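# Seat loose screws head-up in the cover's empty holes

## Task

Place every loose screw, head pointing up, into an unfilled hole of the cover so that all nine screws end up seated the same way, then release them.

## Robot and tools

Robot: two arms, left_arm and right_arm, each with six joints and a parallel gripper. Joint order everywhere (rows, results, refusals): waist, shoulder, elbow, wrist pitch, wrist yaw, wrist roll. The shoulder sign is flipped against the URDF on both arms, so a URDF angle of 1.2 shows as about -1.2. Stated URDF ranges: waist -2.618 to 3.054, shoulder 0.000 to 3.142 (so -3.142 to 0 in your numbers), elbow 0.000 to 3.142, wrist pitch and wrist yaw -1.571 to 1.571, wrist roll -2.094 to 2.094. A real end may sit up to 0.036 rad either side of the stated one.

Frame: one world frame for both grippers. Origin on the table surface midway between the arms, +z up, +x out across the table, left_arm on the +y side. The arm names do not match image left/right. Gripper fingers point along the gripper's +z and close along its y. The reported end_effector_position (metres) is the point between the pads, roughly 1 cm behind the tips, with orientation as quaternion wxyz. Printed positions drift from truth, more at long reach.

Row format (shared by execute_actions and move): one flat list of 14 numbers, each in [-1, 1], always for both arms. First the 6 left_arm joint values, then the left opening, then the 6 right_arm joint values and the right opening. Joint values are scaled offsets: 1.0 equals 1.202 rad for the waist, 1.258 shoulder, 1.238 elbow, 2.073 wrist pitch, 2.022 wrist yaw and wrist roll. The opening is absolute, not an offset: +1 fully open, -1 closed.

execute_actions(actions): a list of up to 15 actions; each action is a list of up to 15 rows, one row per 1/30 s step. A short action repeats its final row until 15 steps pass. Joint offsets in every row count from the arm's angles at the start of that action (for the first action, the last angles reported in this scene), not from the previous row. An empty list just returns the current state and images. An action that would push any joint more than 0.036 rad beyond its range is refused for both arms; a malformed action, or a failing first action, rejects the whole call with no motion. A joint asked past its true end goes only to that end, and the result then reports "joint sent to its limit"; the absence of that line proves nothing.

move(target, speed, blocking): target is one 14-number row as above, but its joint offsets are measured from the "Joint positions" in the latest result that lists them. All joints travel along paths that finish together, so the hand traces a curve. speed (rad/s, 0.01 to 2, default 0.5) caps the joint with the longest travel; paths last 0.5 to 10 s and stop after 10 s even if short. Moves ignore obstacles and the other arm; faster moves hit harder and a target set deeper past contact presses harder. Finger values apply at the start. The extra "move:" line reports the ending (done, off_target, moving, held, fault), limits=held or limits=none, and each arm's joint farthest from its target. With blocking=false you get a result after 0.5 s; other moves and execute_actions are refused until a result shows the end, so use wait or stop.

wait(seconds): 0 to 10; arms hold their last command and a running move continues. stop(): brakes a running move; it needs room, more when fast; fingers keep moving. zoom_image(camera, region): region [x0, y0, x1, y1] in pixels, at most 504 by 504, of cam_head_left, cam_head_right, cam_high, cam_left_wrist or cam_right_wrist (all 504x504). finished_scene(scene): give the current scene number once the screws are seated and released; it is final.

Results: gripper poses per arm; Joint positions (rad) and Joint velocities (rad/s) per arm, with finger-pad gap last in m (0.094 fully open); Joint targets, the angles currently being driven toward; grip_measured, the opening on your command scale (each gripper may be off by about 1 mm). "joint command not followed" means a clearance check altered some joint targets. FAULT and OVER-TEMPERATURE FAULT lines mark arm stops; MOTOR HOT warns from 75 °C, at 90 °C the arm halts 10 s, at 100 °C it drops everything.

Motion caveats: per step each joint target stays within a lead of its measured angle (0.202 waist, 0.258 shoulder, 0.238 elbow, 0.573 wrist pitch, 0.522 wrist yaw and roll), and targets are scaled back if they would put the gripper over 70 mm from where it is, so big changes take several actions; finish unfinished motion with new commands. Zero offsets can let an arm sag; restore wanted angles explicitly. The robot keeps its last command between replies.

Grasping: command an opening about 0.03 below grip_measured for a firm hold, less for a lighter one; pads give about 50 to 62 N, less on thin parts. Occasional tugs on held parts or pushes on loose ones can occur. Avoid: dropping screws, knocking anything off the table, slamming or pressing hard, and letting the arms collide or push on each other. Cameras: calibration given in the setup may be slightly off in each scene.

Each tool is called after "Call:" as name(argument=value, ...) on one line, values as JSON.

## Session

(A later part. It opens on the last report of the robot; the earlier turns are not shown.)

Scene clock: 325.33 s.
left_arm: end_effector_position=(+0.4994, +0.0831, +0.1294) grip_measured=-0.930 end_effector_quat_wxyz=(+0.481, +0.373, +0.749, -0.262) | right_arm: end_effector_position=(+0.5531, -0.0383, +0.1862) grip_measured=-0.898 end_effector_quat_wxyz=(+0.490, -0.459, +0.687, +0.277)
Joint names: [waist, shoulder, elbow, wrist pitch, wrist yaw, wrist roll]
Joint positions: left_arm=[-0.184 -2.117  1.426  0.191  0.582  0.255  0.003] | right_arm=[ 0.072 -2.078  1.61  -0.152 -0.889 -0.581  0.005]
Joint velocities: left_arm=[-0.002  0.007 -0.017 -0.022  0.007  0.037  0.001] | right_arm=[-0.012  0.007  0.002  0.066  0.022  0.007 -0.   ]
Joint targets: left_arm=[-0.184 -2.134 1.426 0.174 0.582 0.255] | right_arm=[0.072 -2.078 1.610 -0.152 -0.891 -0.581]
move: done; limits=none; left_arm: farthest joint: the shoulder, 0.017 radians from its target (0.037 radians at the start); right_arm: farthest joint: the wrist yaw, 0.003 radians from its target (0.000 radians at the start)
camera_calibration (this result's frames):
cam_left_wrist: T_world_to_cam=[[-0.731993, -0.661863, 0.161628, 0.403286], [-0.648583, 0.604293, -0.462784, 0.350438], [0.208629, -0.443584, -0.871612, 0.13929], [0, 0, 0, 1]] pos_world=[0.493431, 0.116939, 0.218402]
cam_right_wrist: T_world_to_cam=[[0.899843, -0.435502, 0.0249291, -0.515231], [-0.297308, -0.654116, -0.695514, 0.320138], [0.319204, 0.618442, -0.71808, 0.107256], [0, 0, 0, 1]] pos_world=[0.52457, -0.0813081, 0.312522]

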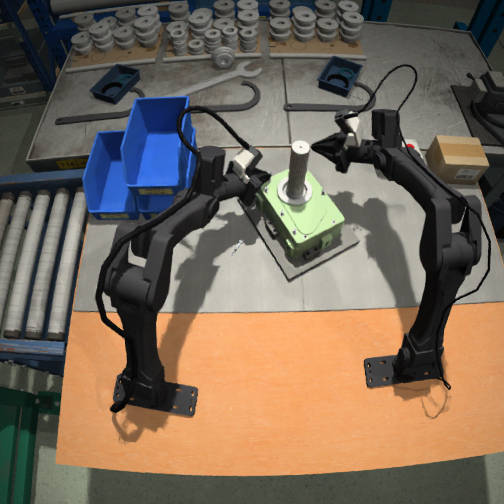

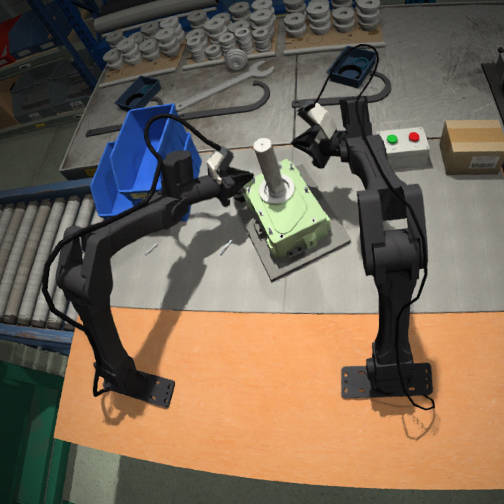

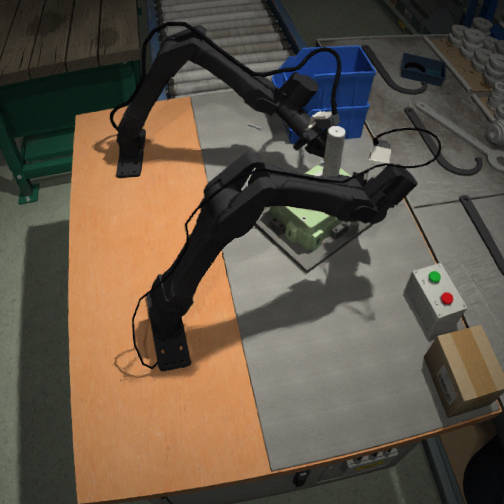

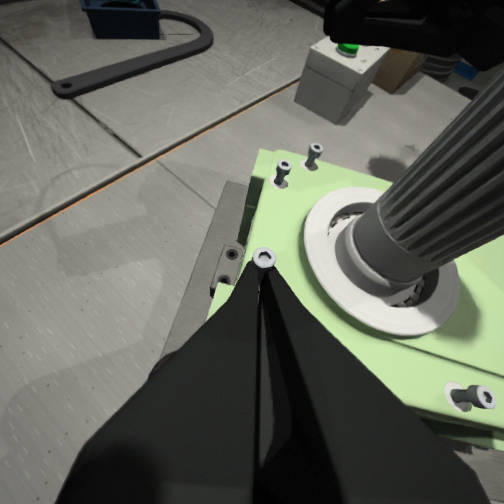

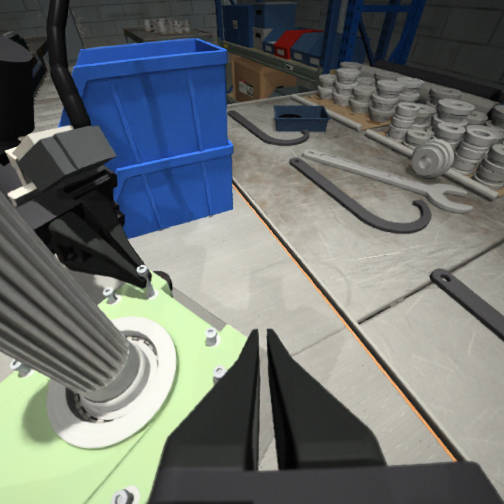

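Call:
execute_actions(actions=[[[0,0,0,0,0,0,-0.75,0,0,0,0,0,0,-0.9]],[[0,0,0,0,0,0,-0.72,0,0,0,0,0,0,-0.9]]])

Call:
move(target=[0,0.1,0,0,0,0,-0.72,0,0.1,0,0,0,0,-0.9], speed=0.2)

Call:
move(target=[0,-0.11,0.31,-0.768,-0.345,0.181,-0.4,0,0.71,-0.63,-0.17,0.44,0.287,-0.9], speed=0.8)

Call:
move(target=[0.297,0,0,0,0,0,-0.4,0.11,0,0,0,0,0,-0.9], speed=0.4)

Scene clock: 361.57 s.
left_arm: end_effector_position=(+0.4994, +0.0831, +0.1295) grip_measured=-0.723 end_effector_quat_wxyz=(+0.481, +0.373, +0.749, -0.262) | right_arm: end_effector_position=(+0.5537, -0.0388, +0.1857) grip_measured=-0.898 end_effector_quat_wxyz=(+0.490, -0.458, +0.689, +0.275)
Joint names: [waist, shoulder, elbow, wrist pitch, wrist yaw, wrist roll]
Joint positions: left_arm=[-0.184 -2.117  1.426  0.191  0.582  0.255  0.013] | right_arm=[ 0.072 -2.078  1.61  -0.152 -0.884 -0.58   0.005]
Joint velocities: left_arm=[ 0.007  0.012  0.002  0.022  0.066  0.022 -0.001] | right_arm=[ 0.002  0.007  0.002 -0.007 -0.022  0.081 -0.   ]
Joint targets: left_arm=[-0.184 -2.117 1.426 0.191 0.582 0.255] | right_arm=[0.072 -2.078 1.610 -0.152 -0.886 -0.580]
camera_calibration (this result's frames):
cam_left_wrist: T_world_to_cam=[[-0.732051, -0.661844, 0.161442, 0.403346], [-0.648416, 0.604238, -0.463092, 0.350465], [0.208945, -0.443688, -0.871483, 0.139175], [0, 0, 0, 1]] pos_world=[0.493437, 0.116938, 0.218469]
cam_right_wrist: T_world_to_cam=[[0.897879, -0.439459, 0.0262474, -0.515361], [-0.300213, -0.654806, -0.693614, 0.320921], [0.322002, 0.614902, -0.719868, 0.105707], [0, 0, 0, 1]] pos_world=[0.525038, -0.0813385, 0.312217]

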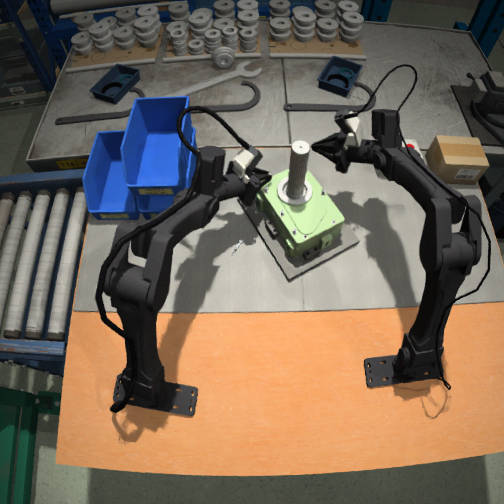

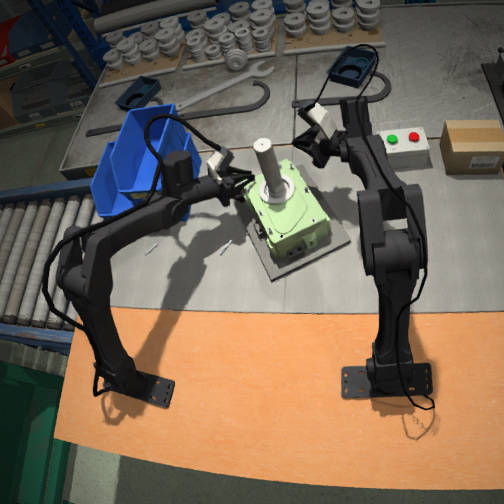

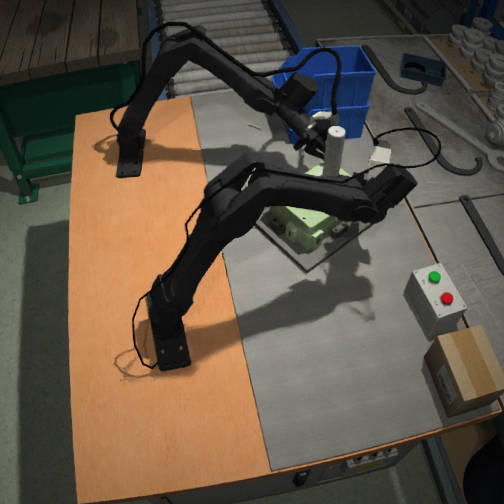

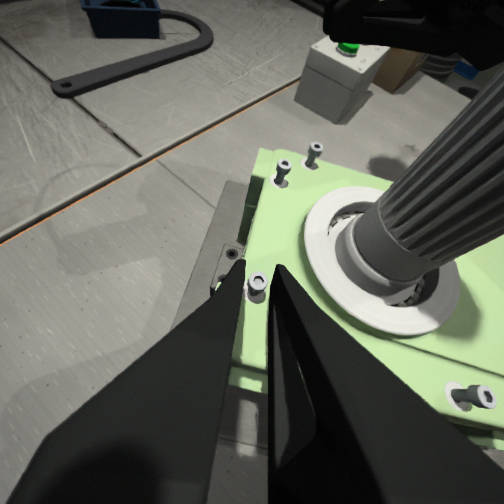

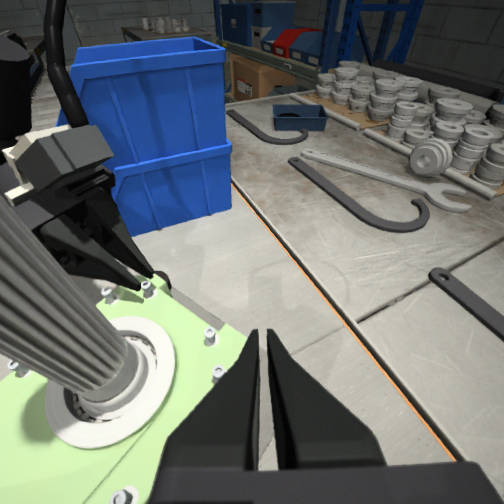

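Scene clock: 362.57 s.
left_arm: end_effector_position=(+0.4953, +0.0845, +0.1887) grip_measured=-0.723 end_effector_quat_wxyz=(+0.524, +0.378, +0.719, -0.255) | right_arm: end_effector_position=(+0.5445, -0.0404, +0.2415) grip_measured=-0.898 end_effector_quat_wxyz=(+0.530, -0.469, +0.660, +0.252)
Joint names: [waist, shoulder, elbow, wrist pitch, wrist yaw, wrist roll]
Joint positions: left_arm=[-0.184 -2.01   1.426  0.191  0.582  0.255  0.013] | right_arm=[ 0.072 -1.971  1.61  -0.149 -0.879 -0.58   0.005]
Joint velocities: left_arm=[-0.007  0.007 -0.002  0.051  0.007  0.051 -0.001] | right_arm=[-0.007  0.002 -0.002  0.051  0.022 -0.066  0.001]
Joint targets: left_arm=[-0.184 -1.991 1.426 0.191 0.582 0.255] | right_arm=[0.072 -1.952 1.610 -0.152 -0.884 -0.580]
move: done; limits=none; left_arm: farthest joint: the shoulder, 0.019 radians from its target (0.125 radians at the start); right_arm: farthest joint: the shoulder, 0.019 radians from its target (0.126 radians at the start)
camera_calibration (this result's frames):
cam_left_wrist: T_world_to_cam=[[-0.745756, -0.657323, 0.108513, 0.408071], [-0.597174, 0.587333, -0.546282, 0.366191], [0.29535, -0.472194, -0.830543, 0.144164], [0, 0, 0, 1]] pos_world=[0.480422, 0.121231, 0.275497]
cam_right_wrist: T_world_to_cam=[[0.888294, -0.443401, 0.119707, -0.526704], [-0.224351, -0.646353, -0.729311, 0.323472], [0.40075, 0.620986, -0.673629, 0.096016], [0, 0, 0, 1]] pos_world=[0.501961, -0.0840882, 0.363641]

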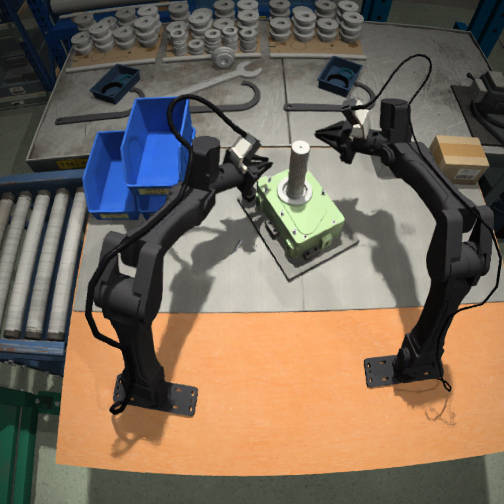

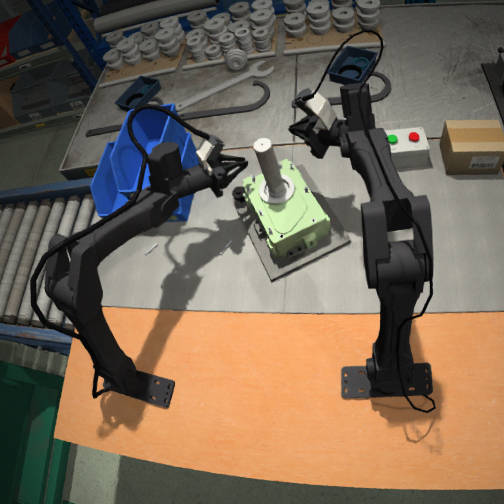

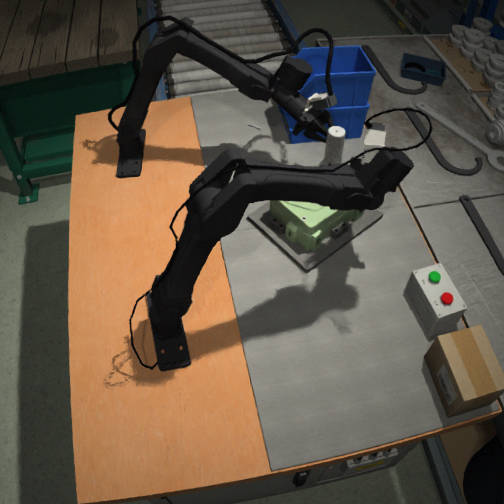

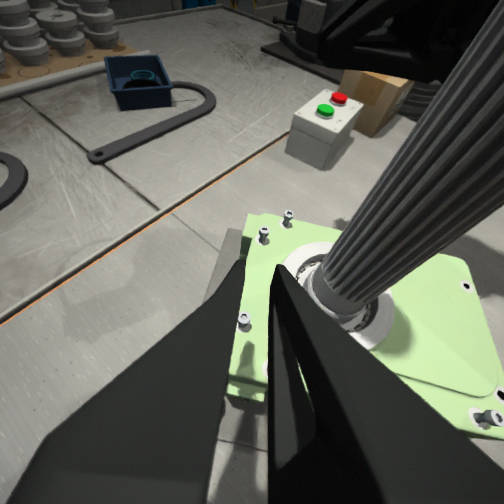

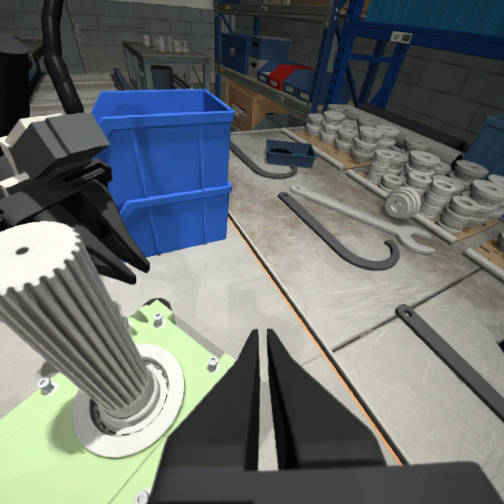

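Scene clock: 365.40 s.
left_arm: end_effector_position=(+0.3411, +0.2587, +0.0703) grip_measured=-0.403 end_effector_quat_wxyz=(-0.088, +0.450, +0.888, +0.041) | right_arm: end_effector_position=(+0.3642, -0.2005, +0.1827) grip_measured=-0.898 end_effector_quat_wxyz=(+0.402, -0.055, +0.914, +0.020)
Joint names: [waist, shoulder, elbow, wrist pitch, wrist yaw, wrist roll]
Joint positions: left_arm=[-0.184 -2.133  1.783 -1.383 -0.108  0.61   0.028] | right_arm=[ 0.072 -1.102  0.848 -0.488  0.005 -0.006  0.005]
Joint velocities: left_arm=[ 0.007  0.012  0.012 -0.051 -0.037  0.022  0.   ] | right_arm=[-0.002  0.007  0.012 -0.022 -0.037 -0.081  0.001]
Joint targets: left_arm=[-0.184 -2.148 1.809 -1.401 -0.115 0.620] | right_arm=[0.072 -1.078 0.830 -0.502 0.011 -0.000]
move: off_target (left_arm, right_arm); limits=none; left_arm: farthest joint: the elbow, 0.027 radians from its target (0.384 radians at the start); right_arm: farthest joint: the shoulder, 0.024 radians from its target (0.893 radians at the start)
camera_calibration (this result's frames):
cam_left_wrist: T_world_to_cam=[[-0.706315, -0.704021, -0.0739767, 0.431882], [-0.505827, 0.428825, 0.748498, 0.0259078], [-0.495235, 0.566095, -0.658998, 0.162607], [0, 0, 0, 1]] pos_world=[0.398678, 0.200893, 0.119715]
cam_right_wrist: T_world_to_cam=[[0.0910609, -0.99539, -0.0301207, -0.223479], [-0.917258, -0.0720597, -0.39172, 0.442472], [0.387744, 0.0632989, -0.919591, 0.165874], [0, 0, 0, 1]] pos_world=[0.361895, -0.201064, 0.319131]

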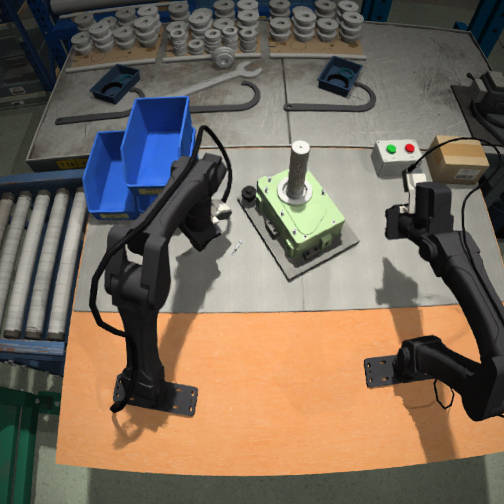

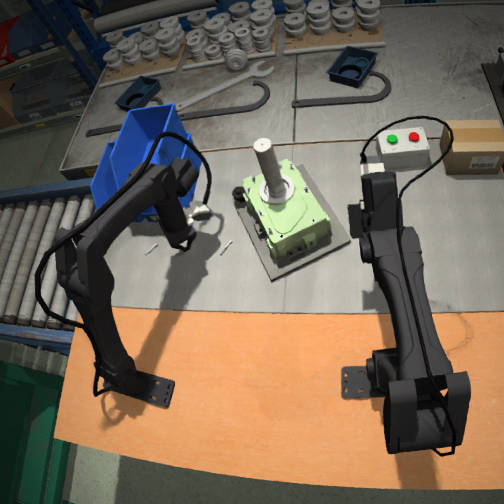

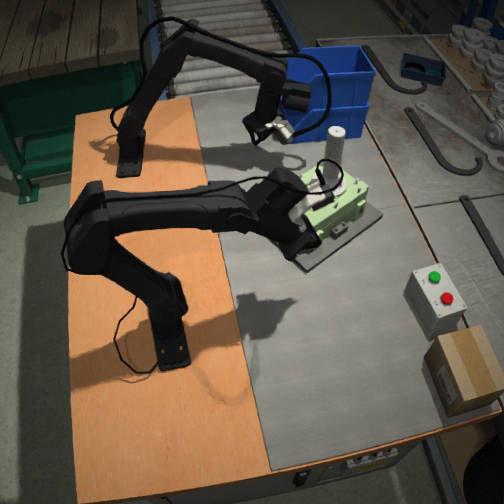

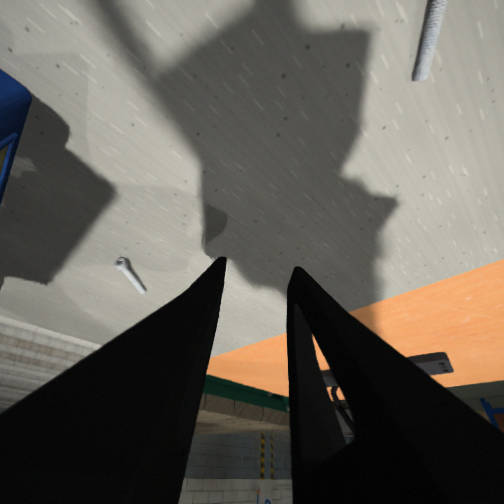

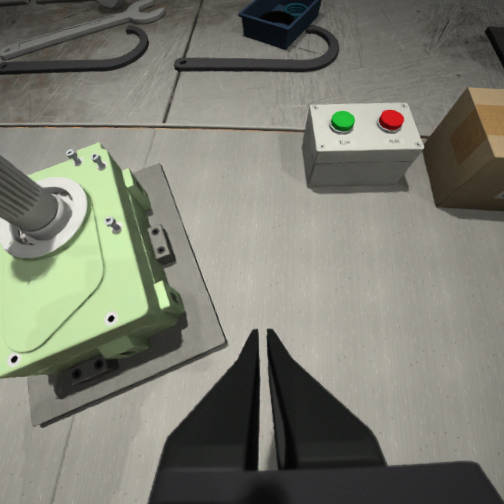

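Scene clock: 366.70 s.
left_arm: end_effector_position=(+0.3525, +0.3892, +0.0703) grip_measured=-0.403 end_effector_quat_wxyz=(-0.094, +0.287, +0.953, +0.026) | right_arm: end_effector_position=(+0.3570, -0.1603, +0.1827) grip_measured=-0.898 end_effector_quat_wxyz=(+0.400, -0.110, +0.909, +0.045)
Joint names: [waist, shoulder, elbow, wrist pitch, wrist yaw, wrist roll]
Joint positions: left_arm=[ 0.17  -2.133  1.783 -1.383 -0.109  0.61   0.028] | right_arm=[ 0.194 -1.102  0.848 -0.488  0.005 -0.006  0.005]
Joint velocities: left_arm=[ 0.002 -0.007  0.007  0.037 -0.037 -0.066 -0.   ] | right_arm=[-0.017 -0.002 -0.002 -0.007 -0.007  0.051 -0.   ]
Joint targets: left_arm=[0.173 -2.133 1.783 -1.383 -0.108 0.610] | right_arm=[0.204 -1.102 0.848 -0.488 0.004 -0.006]
move: done; limits=none; left_arm: farthest joint: the waist, 0.003 radians from its target (0.357 radians at the start); right_arm: farthest joint: the waist, 0.010 radians from its target (0.132 radians at the start)
camera_calibration (this result's frames):
cam_left_wrist: T_world_to_cam=[[-0.419033, -0.904842, -0.0753165, 0.508844], [-0.622936, 0.226148, 0.748871, 0.0958437], [-0.660578, 0.360719, -0.658422, 0.232585], [0, 0, 0, 1]] pos_world=[0.426567, 0.354851, 0.119689]
cam_right_wrist: T_world_to_cam=[[0.211218, -0.976975, -0.0301207, -0.222716], [-0.901728, -0.182873, -0.39172, 0.415436], [0.377193, 0.109899, -0.919591, 0.177366], [0, 0, 0, 1]] pos_world=[0.354751, -0.161108, 0.319131]

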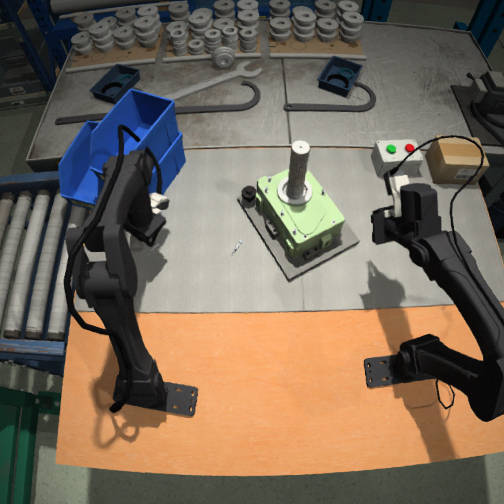

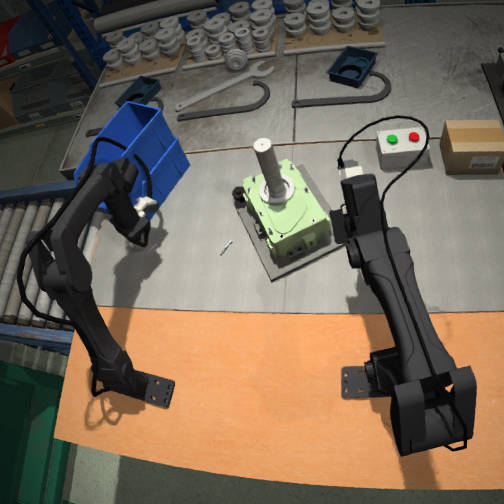

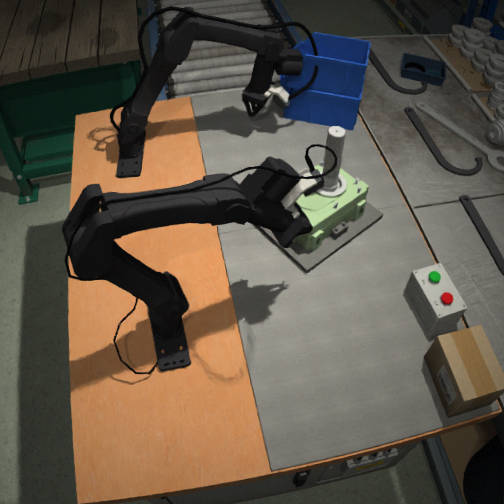

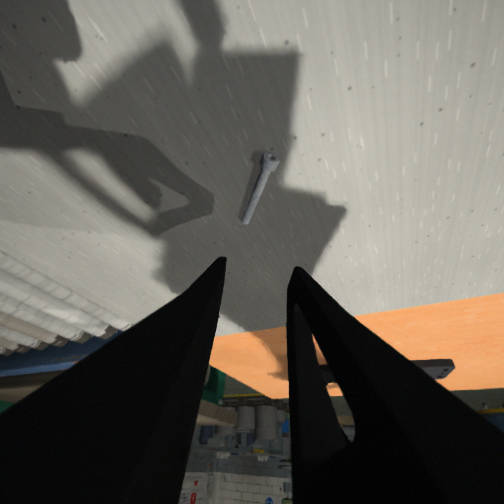

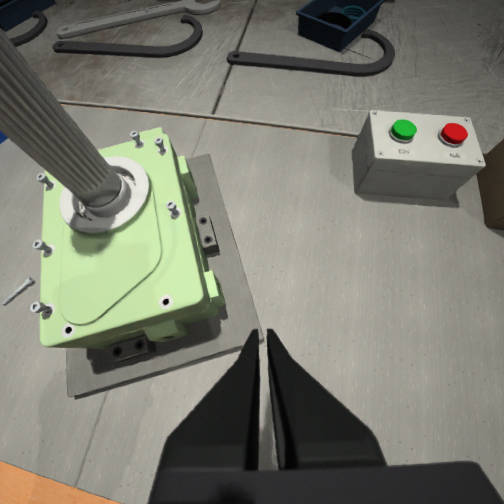

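Call:
execute_actions(actions=[])

Scene clock: 392.40 s.
left_arm: end_effector_position=(+0.3525, +0.3892, +0.0703) grip_measured=-0.403 end_effector_quat_wxyz=(-0.094, +0.287, +0.953, +0.026) | right_arm: end_effector_position=(+0.3570, -0.1603, +0.1827) grip_measured=-0.898 end_effector_quat_wxyz=(+0.400, -0.110, +0.909, +0.045)
Joint names: [waist, shoulder, elbow, wrist pitch, wrist yaw, wrist roll]
Joint positions: left_arm=[ 0.17  -2.133  1.783 -1.383 -0.109  0.61   0.028] | right_arm=[ 0.194 -1.102  0.848 -0.488  0.005 -0.006  0.005]
Joint velocities: left_arm=[ 0.007  0.002 -0.007 -0.022  0.051  0.066  0.   ] | right_arm=[-0.007 -0.017 -0.002 -0.022 -0.022  0.007 -0.001]
Joint targets: left_arm=[0.173 -2.133 1.783 -1.383 -0.108 0.610] | right_arm=[0.204 -1.102 0.848 -0.488 0.004 -0.006]
camera_calibration (this result's frames):
cam_left_wrist: T_world_to_cam=[[-0.419033, -0.904842, -0.0753165, 0.508844], [-0.622936, 0.226148, 0.748871, 0.0958437], [-0.660578, 0.360719, -0.658422, 0.232585], [0, 0, 0, 1]] pos_world=[0.426567, 0.354851, 0.119689]
cam_right_wrist: T_world_to_cam=[[0.211218, -0.976975, -0.0301207, -0.222716], [-0.901728, -0.182873, -0.39172, 0.415436], [0.377193, 0.109899, -0.919591, 0.177366], [0, 0, 0, 1]] pos_world=[0.354751, -0.161108, 0.319131]

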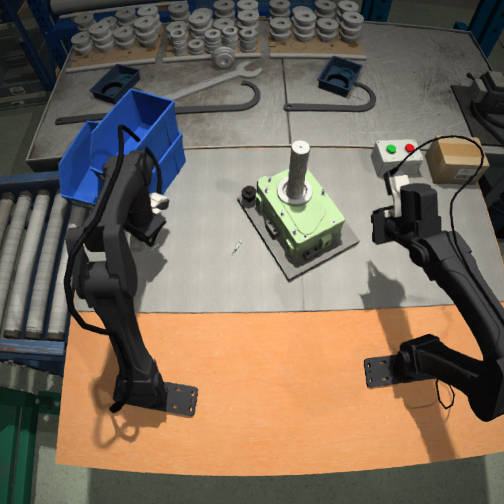

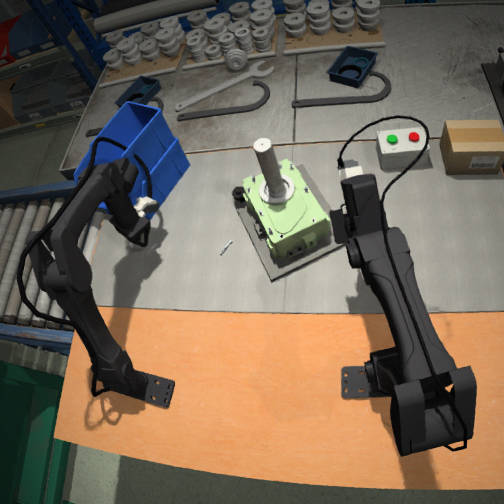

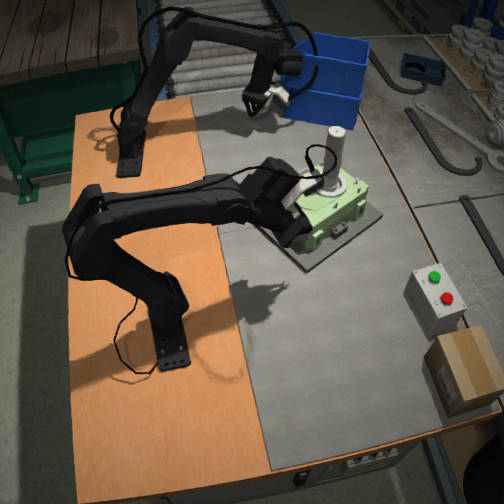

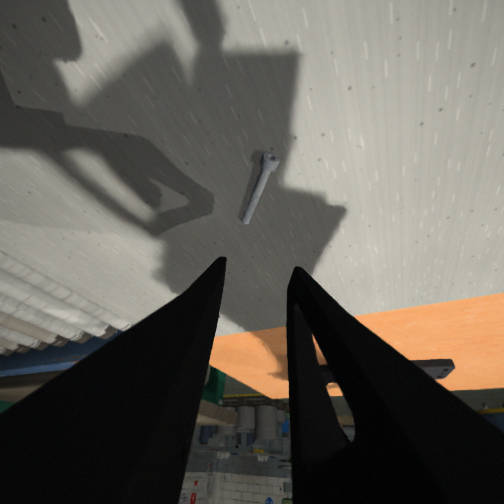

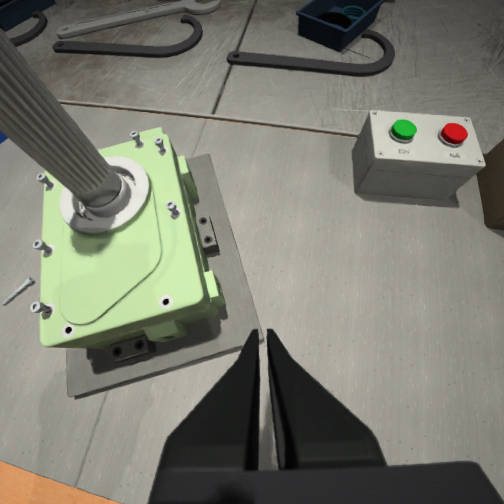

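Call:
move(target=[-0.016,-0.036,-0.07,0.068,-0.018,0.075,-0.45,0.008,0,0,0,0,0,-0.9], speed=0.15)

Scene clock: 425.00 s.
left_arm: end_effector_position=(+0.3595, +0.3894, +0.0398) grip_measured=-0.447 end_effector_quat_wxyz=(-0.094, +0.360, +0.928, +0.036) | right_arm: end_effector_position=(+0.3570, -0.1603, +0.1827) grip_measured=-0.898 end_effector_quat_wxyz=(+0.400, -0.110, +0.909, +0.045)
Joint names: [waist, shoulder, elbow, wrist pitch, wrist yaw, wrist roll]
Joint positions: left_arm=[ 0.156 -2.165  1.711 -1.264 -0.138  0.751  0.026] | right_arm=[ 0.194 -1.102  0.848 -0.488  0.005 -0.006  0.005]
Joint velocities: left_arm=[ 0.002  0.002  0.007 -0.007 -0.051  0.022  0.001] | right_arm=[-0.007 -0.012 -0.012 -0.066  0.022 -0.007  0.   ]
Joint targets: left_arm=[0.151 -2.178 1.696 -1.242 -0.145 0.762] | right_arm=[0.204 -1.102 0.848 -0.488 0.005 -0.006]
move: off_target (left_arm); limits=none; left_arm: farthest joint: the wrist pitch, 0.022 radians from its target (0.141 radians at the start); right_arm: farthest joint: the waist, 0.010 radians from its target (0.010 radians at the start)
camera_calibration (this result's frames):
cam_left_wrist: T_world_to_cam=[[-0.55519, -0.827869, -0.0799806, 0.528795], [-0.578386, 0.315189, 0.752414, 0.0721841], [-0.597691, 0.463992, -0.653817, 0.154021], [0, 0, 0, 1]] pos_world=[0.427389, 0.343557, 0.0886827]
cam_right_wrist: T_world_to_cam=[[0.211218, -0.976975, -0.0301207, -0.222716], [-0.901728, -0.182873, -0.39172, 0.415436], [0.377193, 0.109899, -0.919591, 0.177366], [0, 0, 0, 1]] pos_world=[0.354751, -0.161108, 0.319131]

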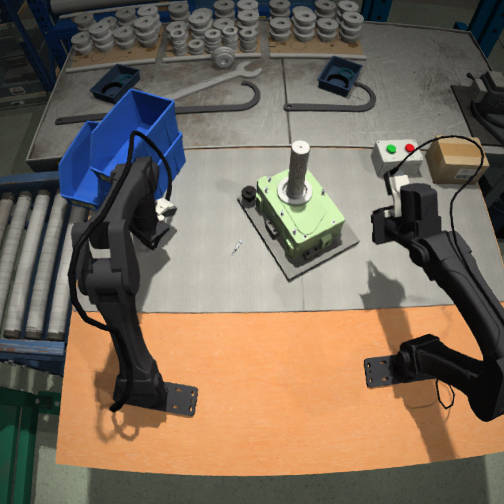

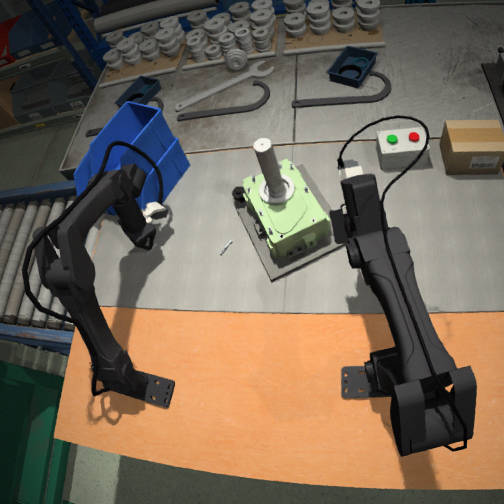

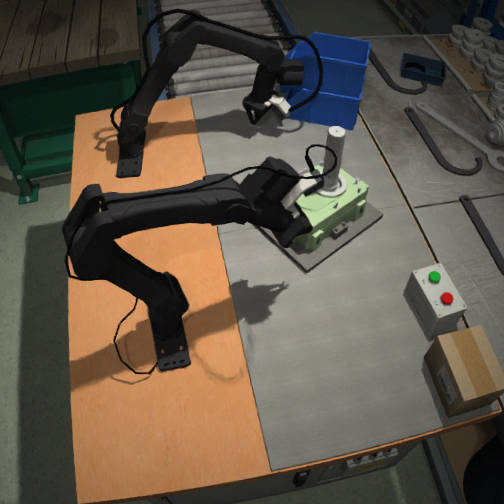

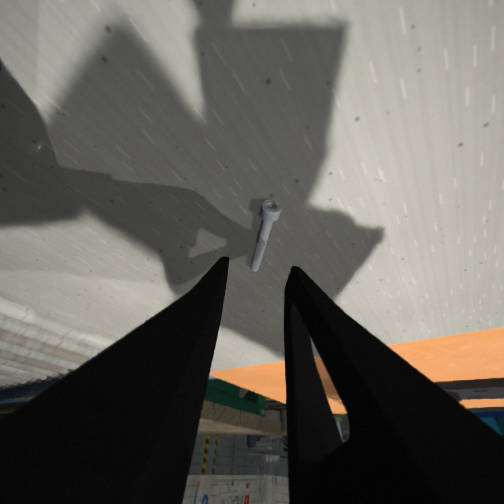

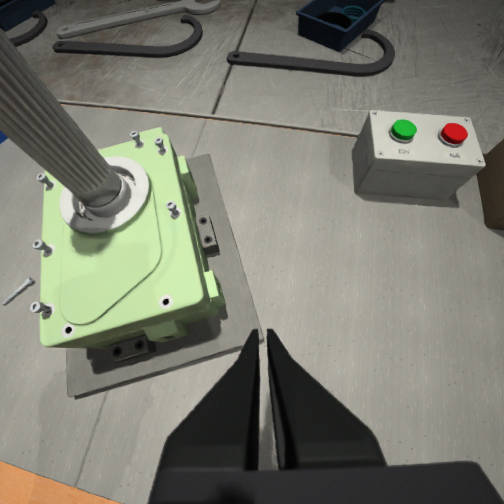

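Call:
move(target=[-0.008,-0.034,-0.046,0.043,-0.004,0.075,-0.45,0.008,0,0,0,0,0,-0.9], speed=0.08)

Scene clock: 435.23 s.
left_arm: end_effector_position=(+0.3638, +0.3898, +0.0189) grip_measured=-0.447 end_effector_quat_wxyz=(-0.094, +0.424, +0.900, +0.032) | right_arm: end_effector_position=(+0.3570, -0.1603, +0.1827) grip_measured=-0.898 end_effector_quat_wxyz=(+0.400, -0.110, +0.909, +0.045)
Joint names: [waist, shoulder, elbow, wrist pitch, wrist yaw, wrist roll]
Joint positions: left_arm=[ 0.156 -2.196  1.676 -1.192 -0.14   0.893  0.026] | right_arm=[ 0.194 -1.102  0.848 -0.488  0.005 -0.006  0.005]
Joint velocities: left_arm=[-0.007  0.002  0.007  0.081  0.022 -0.007 -0.   ] | right_arm=[-0.012  0.007 -0.007  0.007 -0.037 -0.051 -0.   ]
Joint targets: left_arm=[0.146 -2.208 1.654 -1.175 -0.146 0.903] | right_arm=[0.204 -1.102 0.848 -0.488 0.005 -0.006]
move: off_target (left_arm); limits=none; left_arm: farthest joint: the elbow, 0.022 radians from its target (0.057 radians at the start); right_arm: farthest joint: the waist, 0.010 radians from its target (0.010 radians at the start)
camera_calibration (this result's frames):
cam_left_wrist: T_world_to_cam=[[-0.665147, -0.744484, -0.0576508, 0.536904], [-0.519102, 0.405521, 0.752387, 0.0335344], [-0.536761, 0.530374, -0.656194, 0.094757], [0, 0, 0, 1]] pos_world=[0.425389, 0.335861, 0.0679011]
cam_right_wrist: T_world_to_cam=[[0.211218, -0.976975, -0.0301207, -0.222716], [-0.901728, -0.182873, -0.39172, 0.415436], [0.377193, 0.109899, -0.919591, 0.177366], [0, 0, 0, 1]] pos_world=[0.354751, -0.161108, 0.319131]

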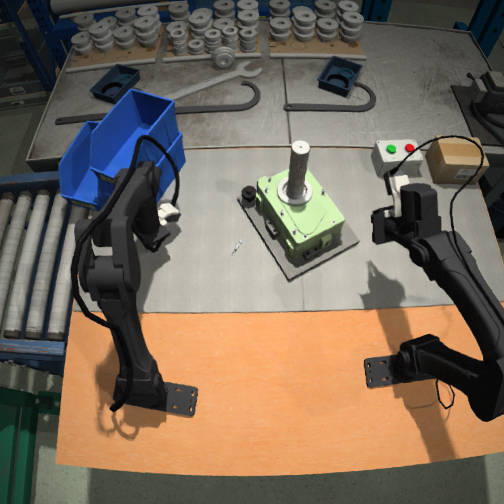

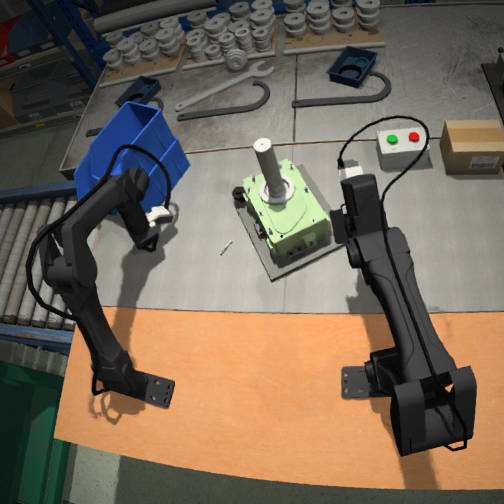

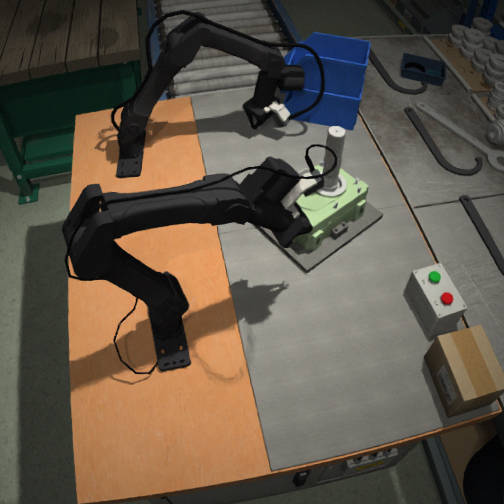

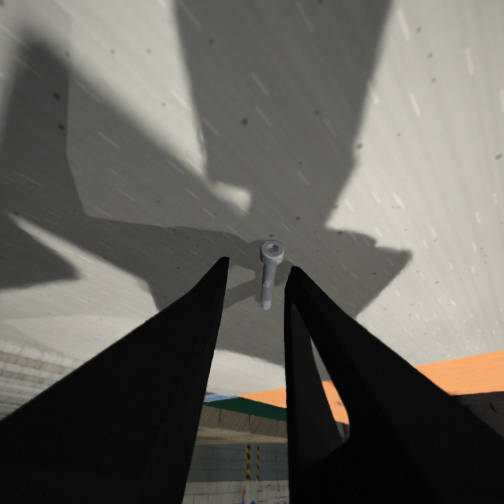

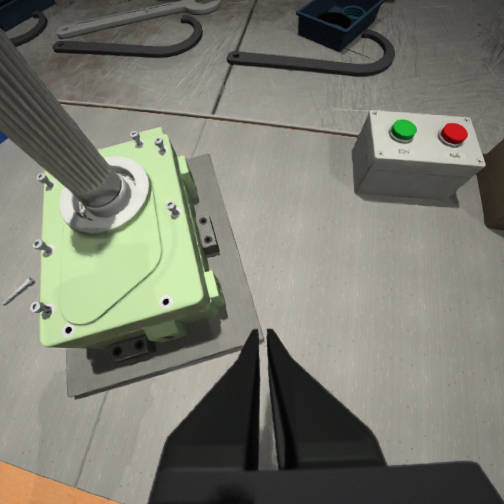

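Call:
execute_actions(actions=[[[0,-0.01,-0.018,0.008,0,0,-0.8,0.008,0,0,0,0,0,-0.9]],[[0,-0.01,-0.018,0.008,0,0,-0.97,0.008,0,0,0,0,0,-0.9]],[[0,-0.005,-0.01,0.004,0,0,-0.97,0.008,0,0,0,0,0,-0.9]]])

Scene clock: 445.53 s.
left_arm: end_effector_position=(+0.3640, +0.3898, +0.0188) grip_measured=-0.932 end_effector_quat_wxyz=(-0.093, +0.425, +0.900, +0.032) | right_arm: end_effector_position=(+0.3570, -0.1603, +0.1827) grip_measured=-0.898 end_effector_quat_wxyz=(+0.400, -0.110, +0.909, +0.045)
Joint names: [waist, shoulder, elbow, wrist pitch, wrist yaw, wrist roll]
Joint positions: left_arm=[ 0.156 -2.196  1.676 -1.191 -0.14   0.893  0.003] | right_arm=[ 0.194 -1.102  0.848 -0.488  0.005 -0.006  0.005]
Joint velocities: left_arm=[-0.002 -0.002 -0.002  0.037 -0.037 -0.066 -0.001] | right_arm=[-0.007  0.022  0.002 -0.022  0.037 -0.051 -0.001]
Joint targets: left_arm=[0.156 -2.202 1.664 -1.183 -0.140 0.893] | right_arm=[0.204 -1.102 0.848 -0.488 0.005 -0.006]
camera_calibration (this result's frames):
cam_left_wrist: T_world_to_cam=[[-0.665665, -0.743991, -0.058021, 0.537033], [-0.519294, 0.405978, 0.752008, 0.0335483], [-0.535932, 0.530715, -0.656596, 0.0944103], [0, 0, 0, 1]] pos_world=[0.425503, 0.335823, 0.0679201]
cam_right_wrist: T_world_to_cam=[[0.211218, -0.976975, -0.0301207, -0.222716], [-0.901728, -0.182873, -0.39172, 0.415436], [0.377193, 0.109899, -0.919591, 0.177366], [0, 0, 0, 1]] pos_world=[0.354751, -0.161108, 0.319131]

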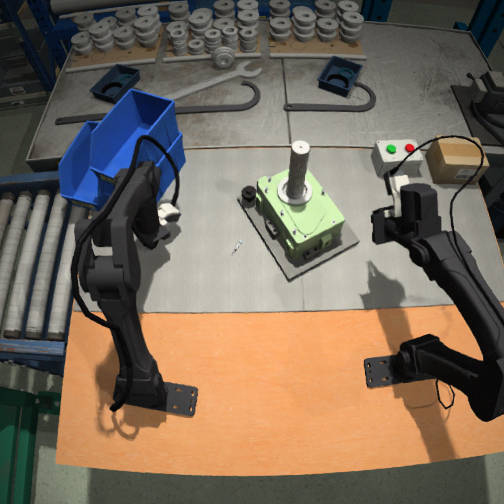

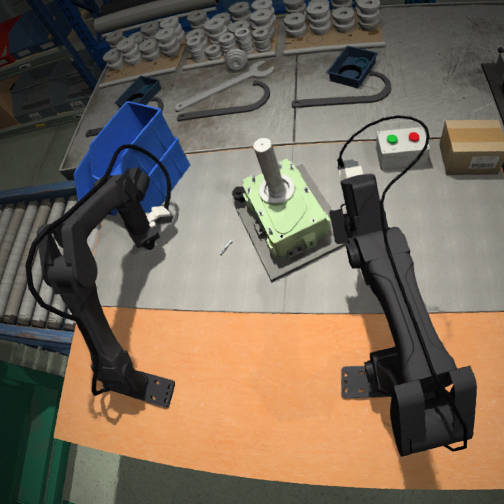

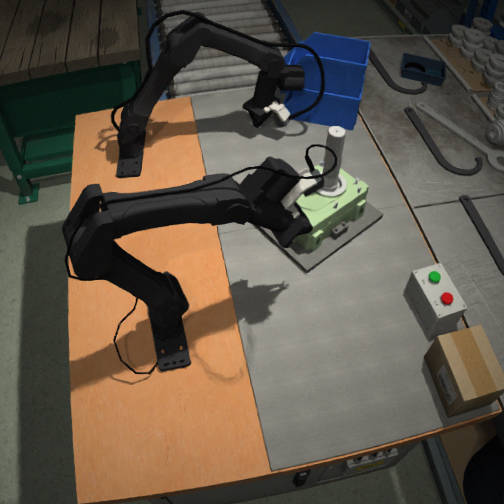

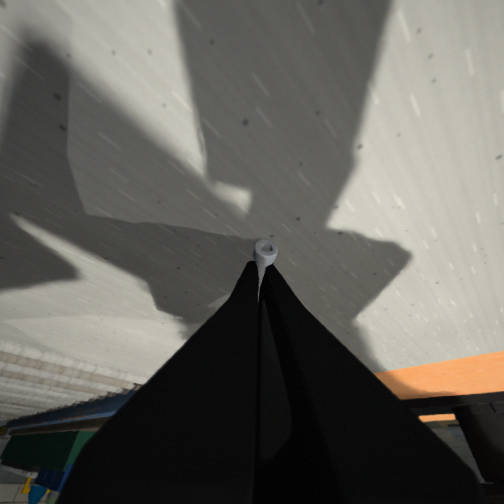

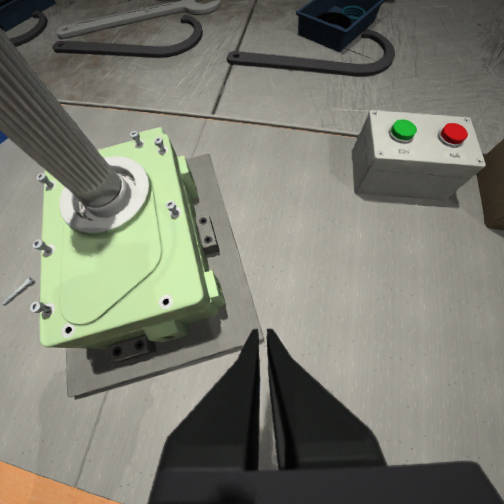

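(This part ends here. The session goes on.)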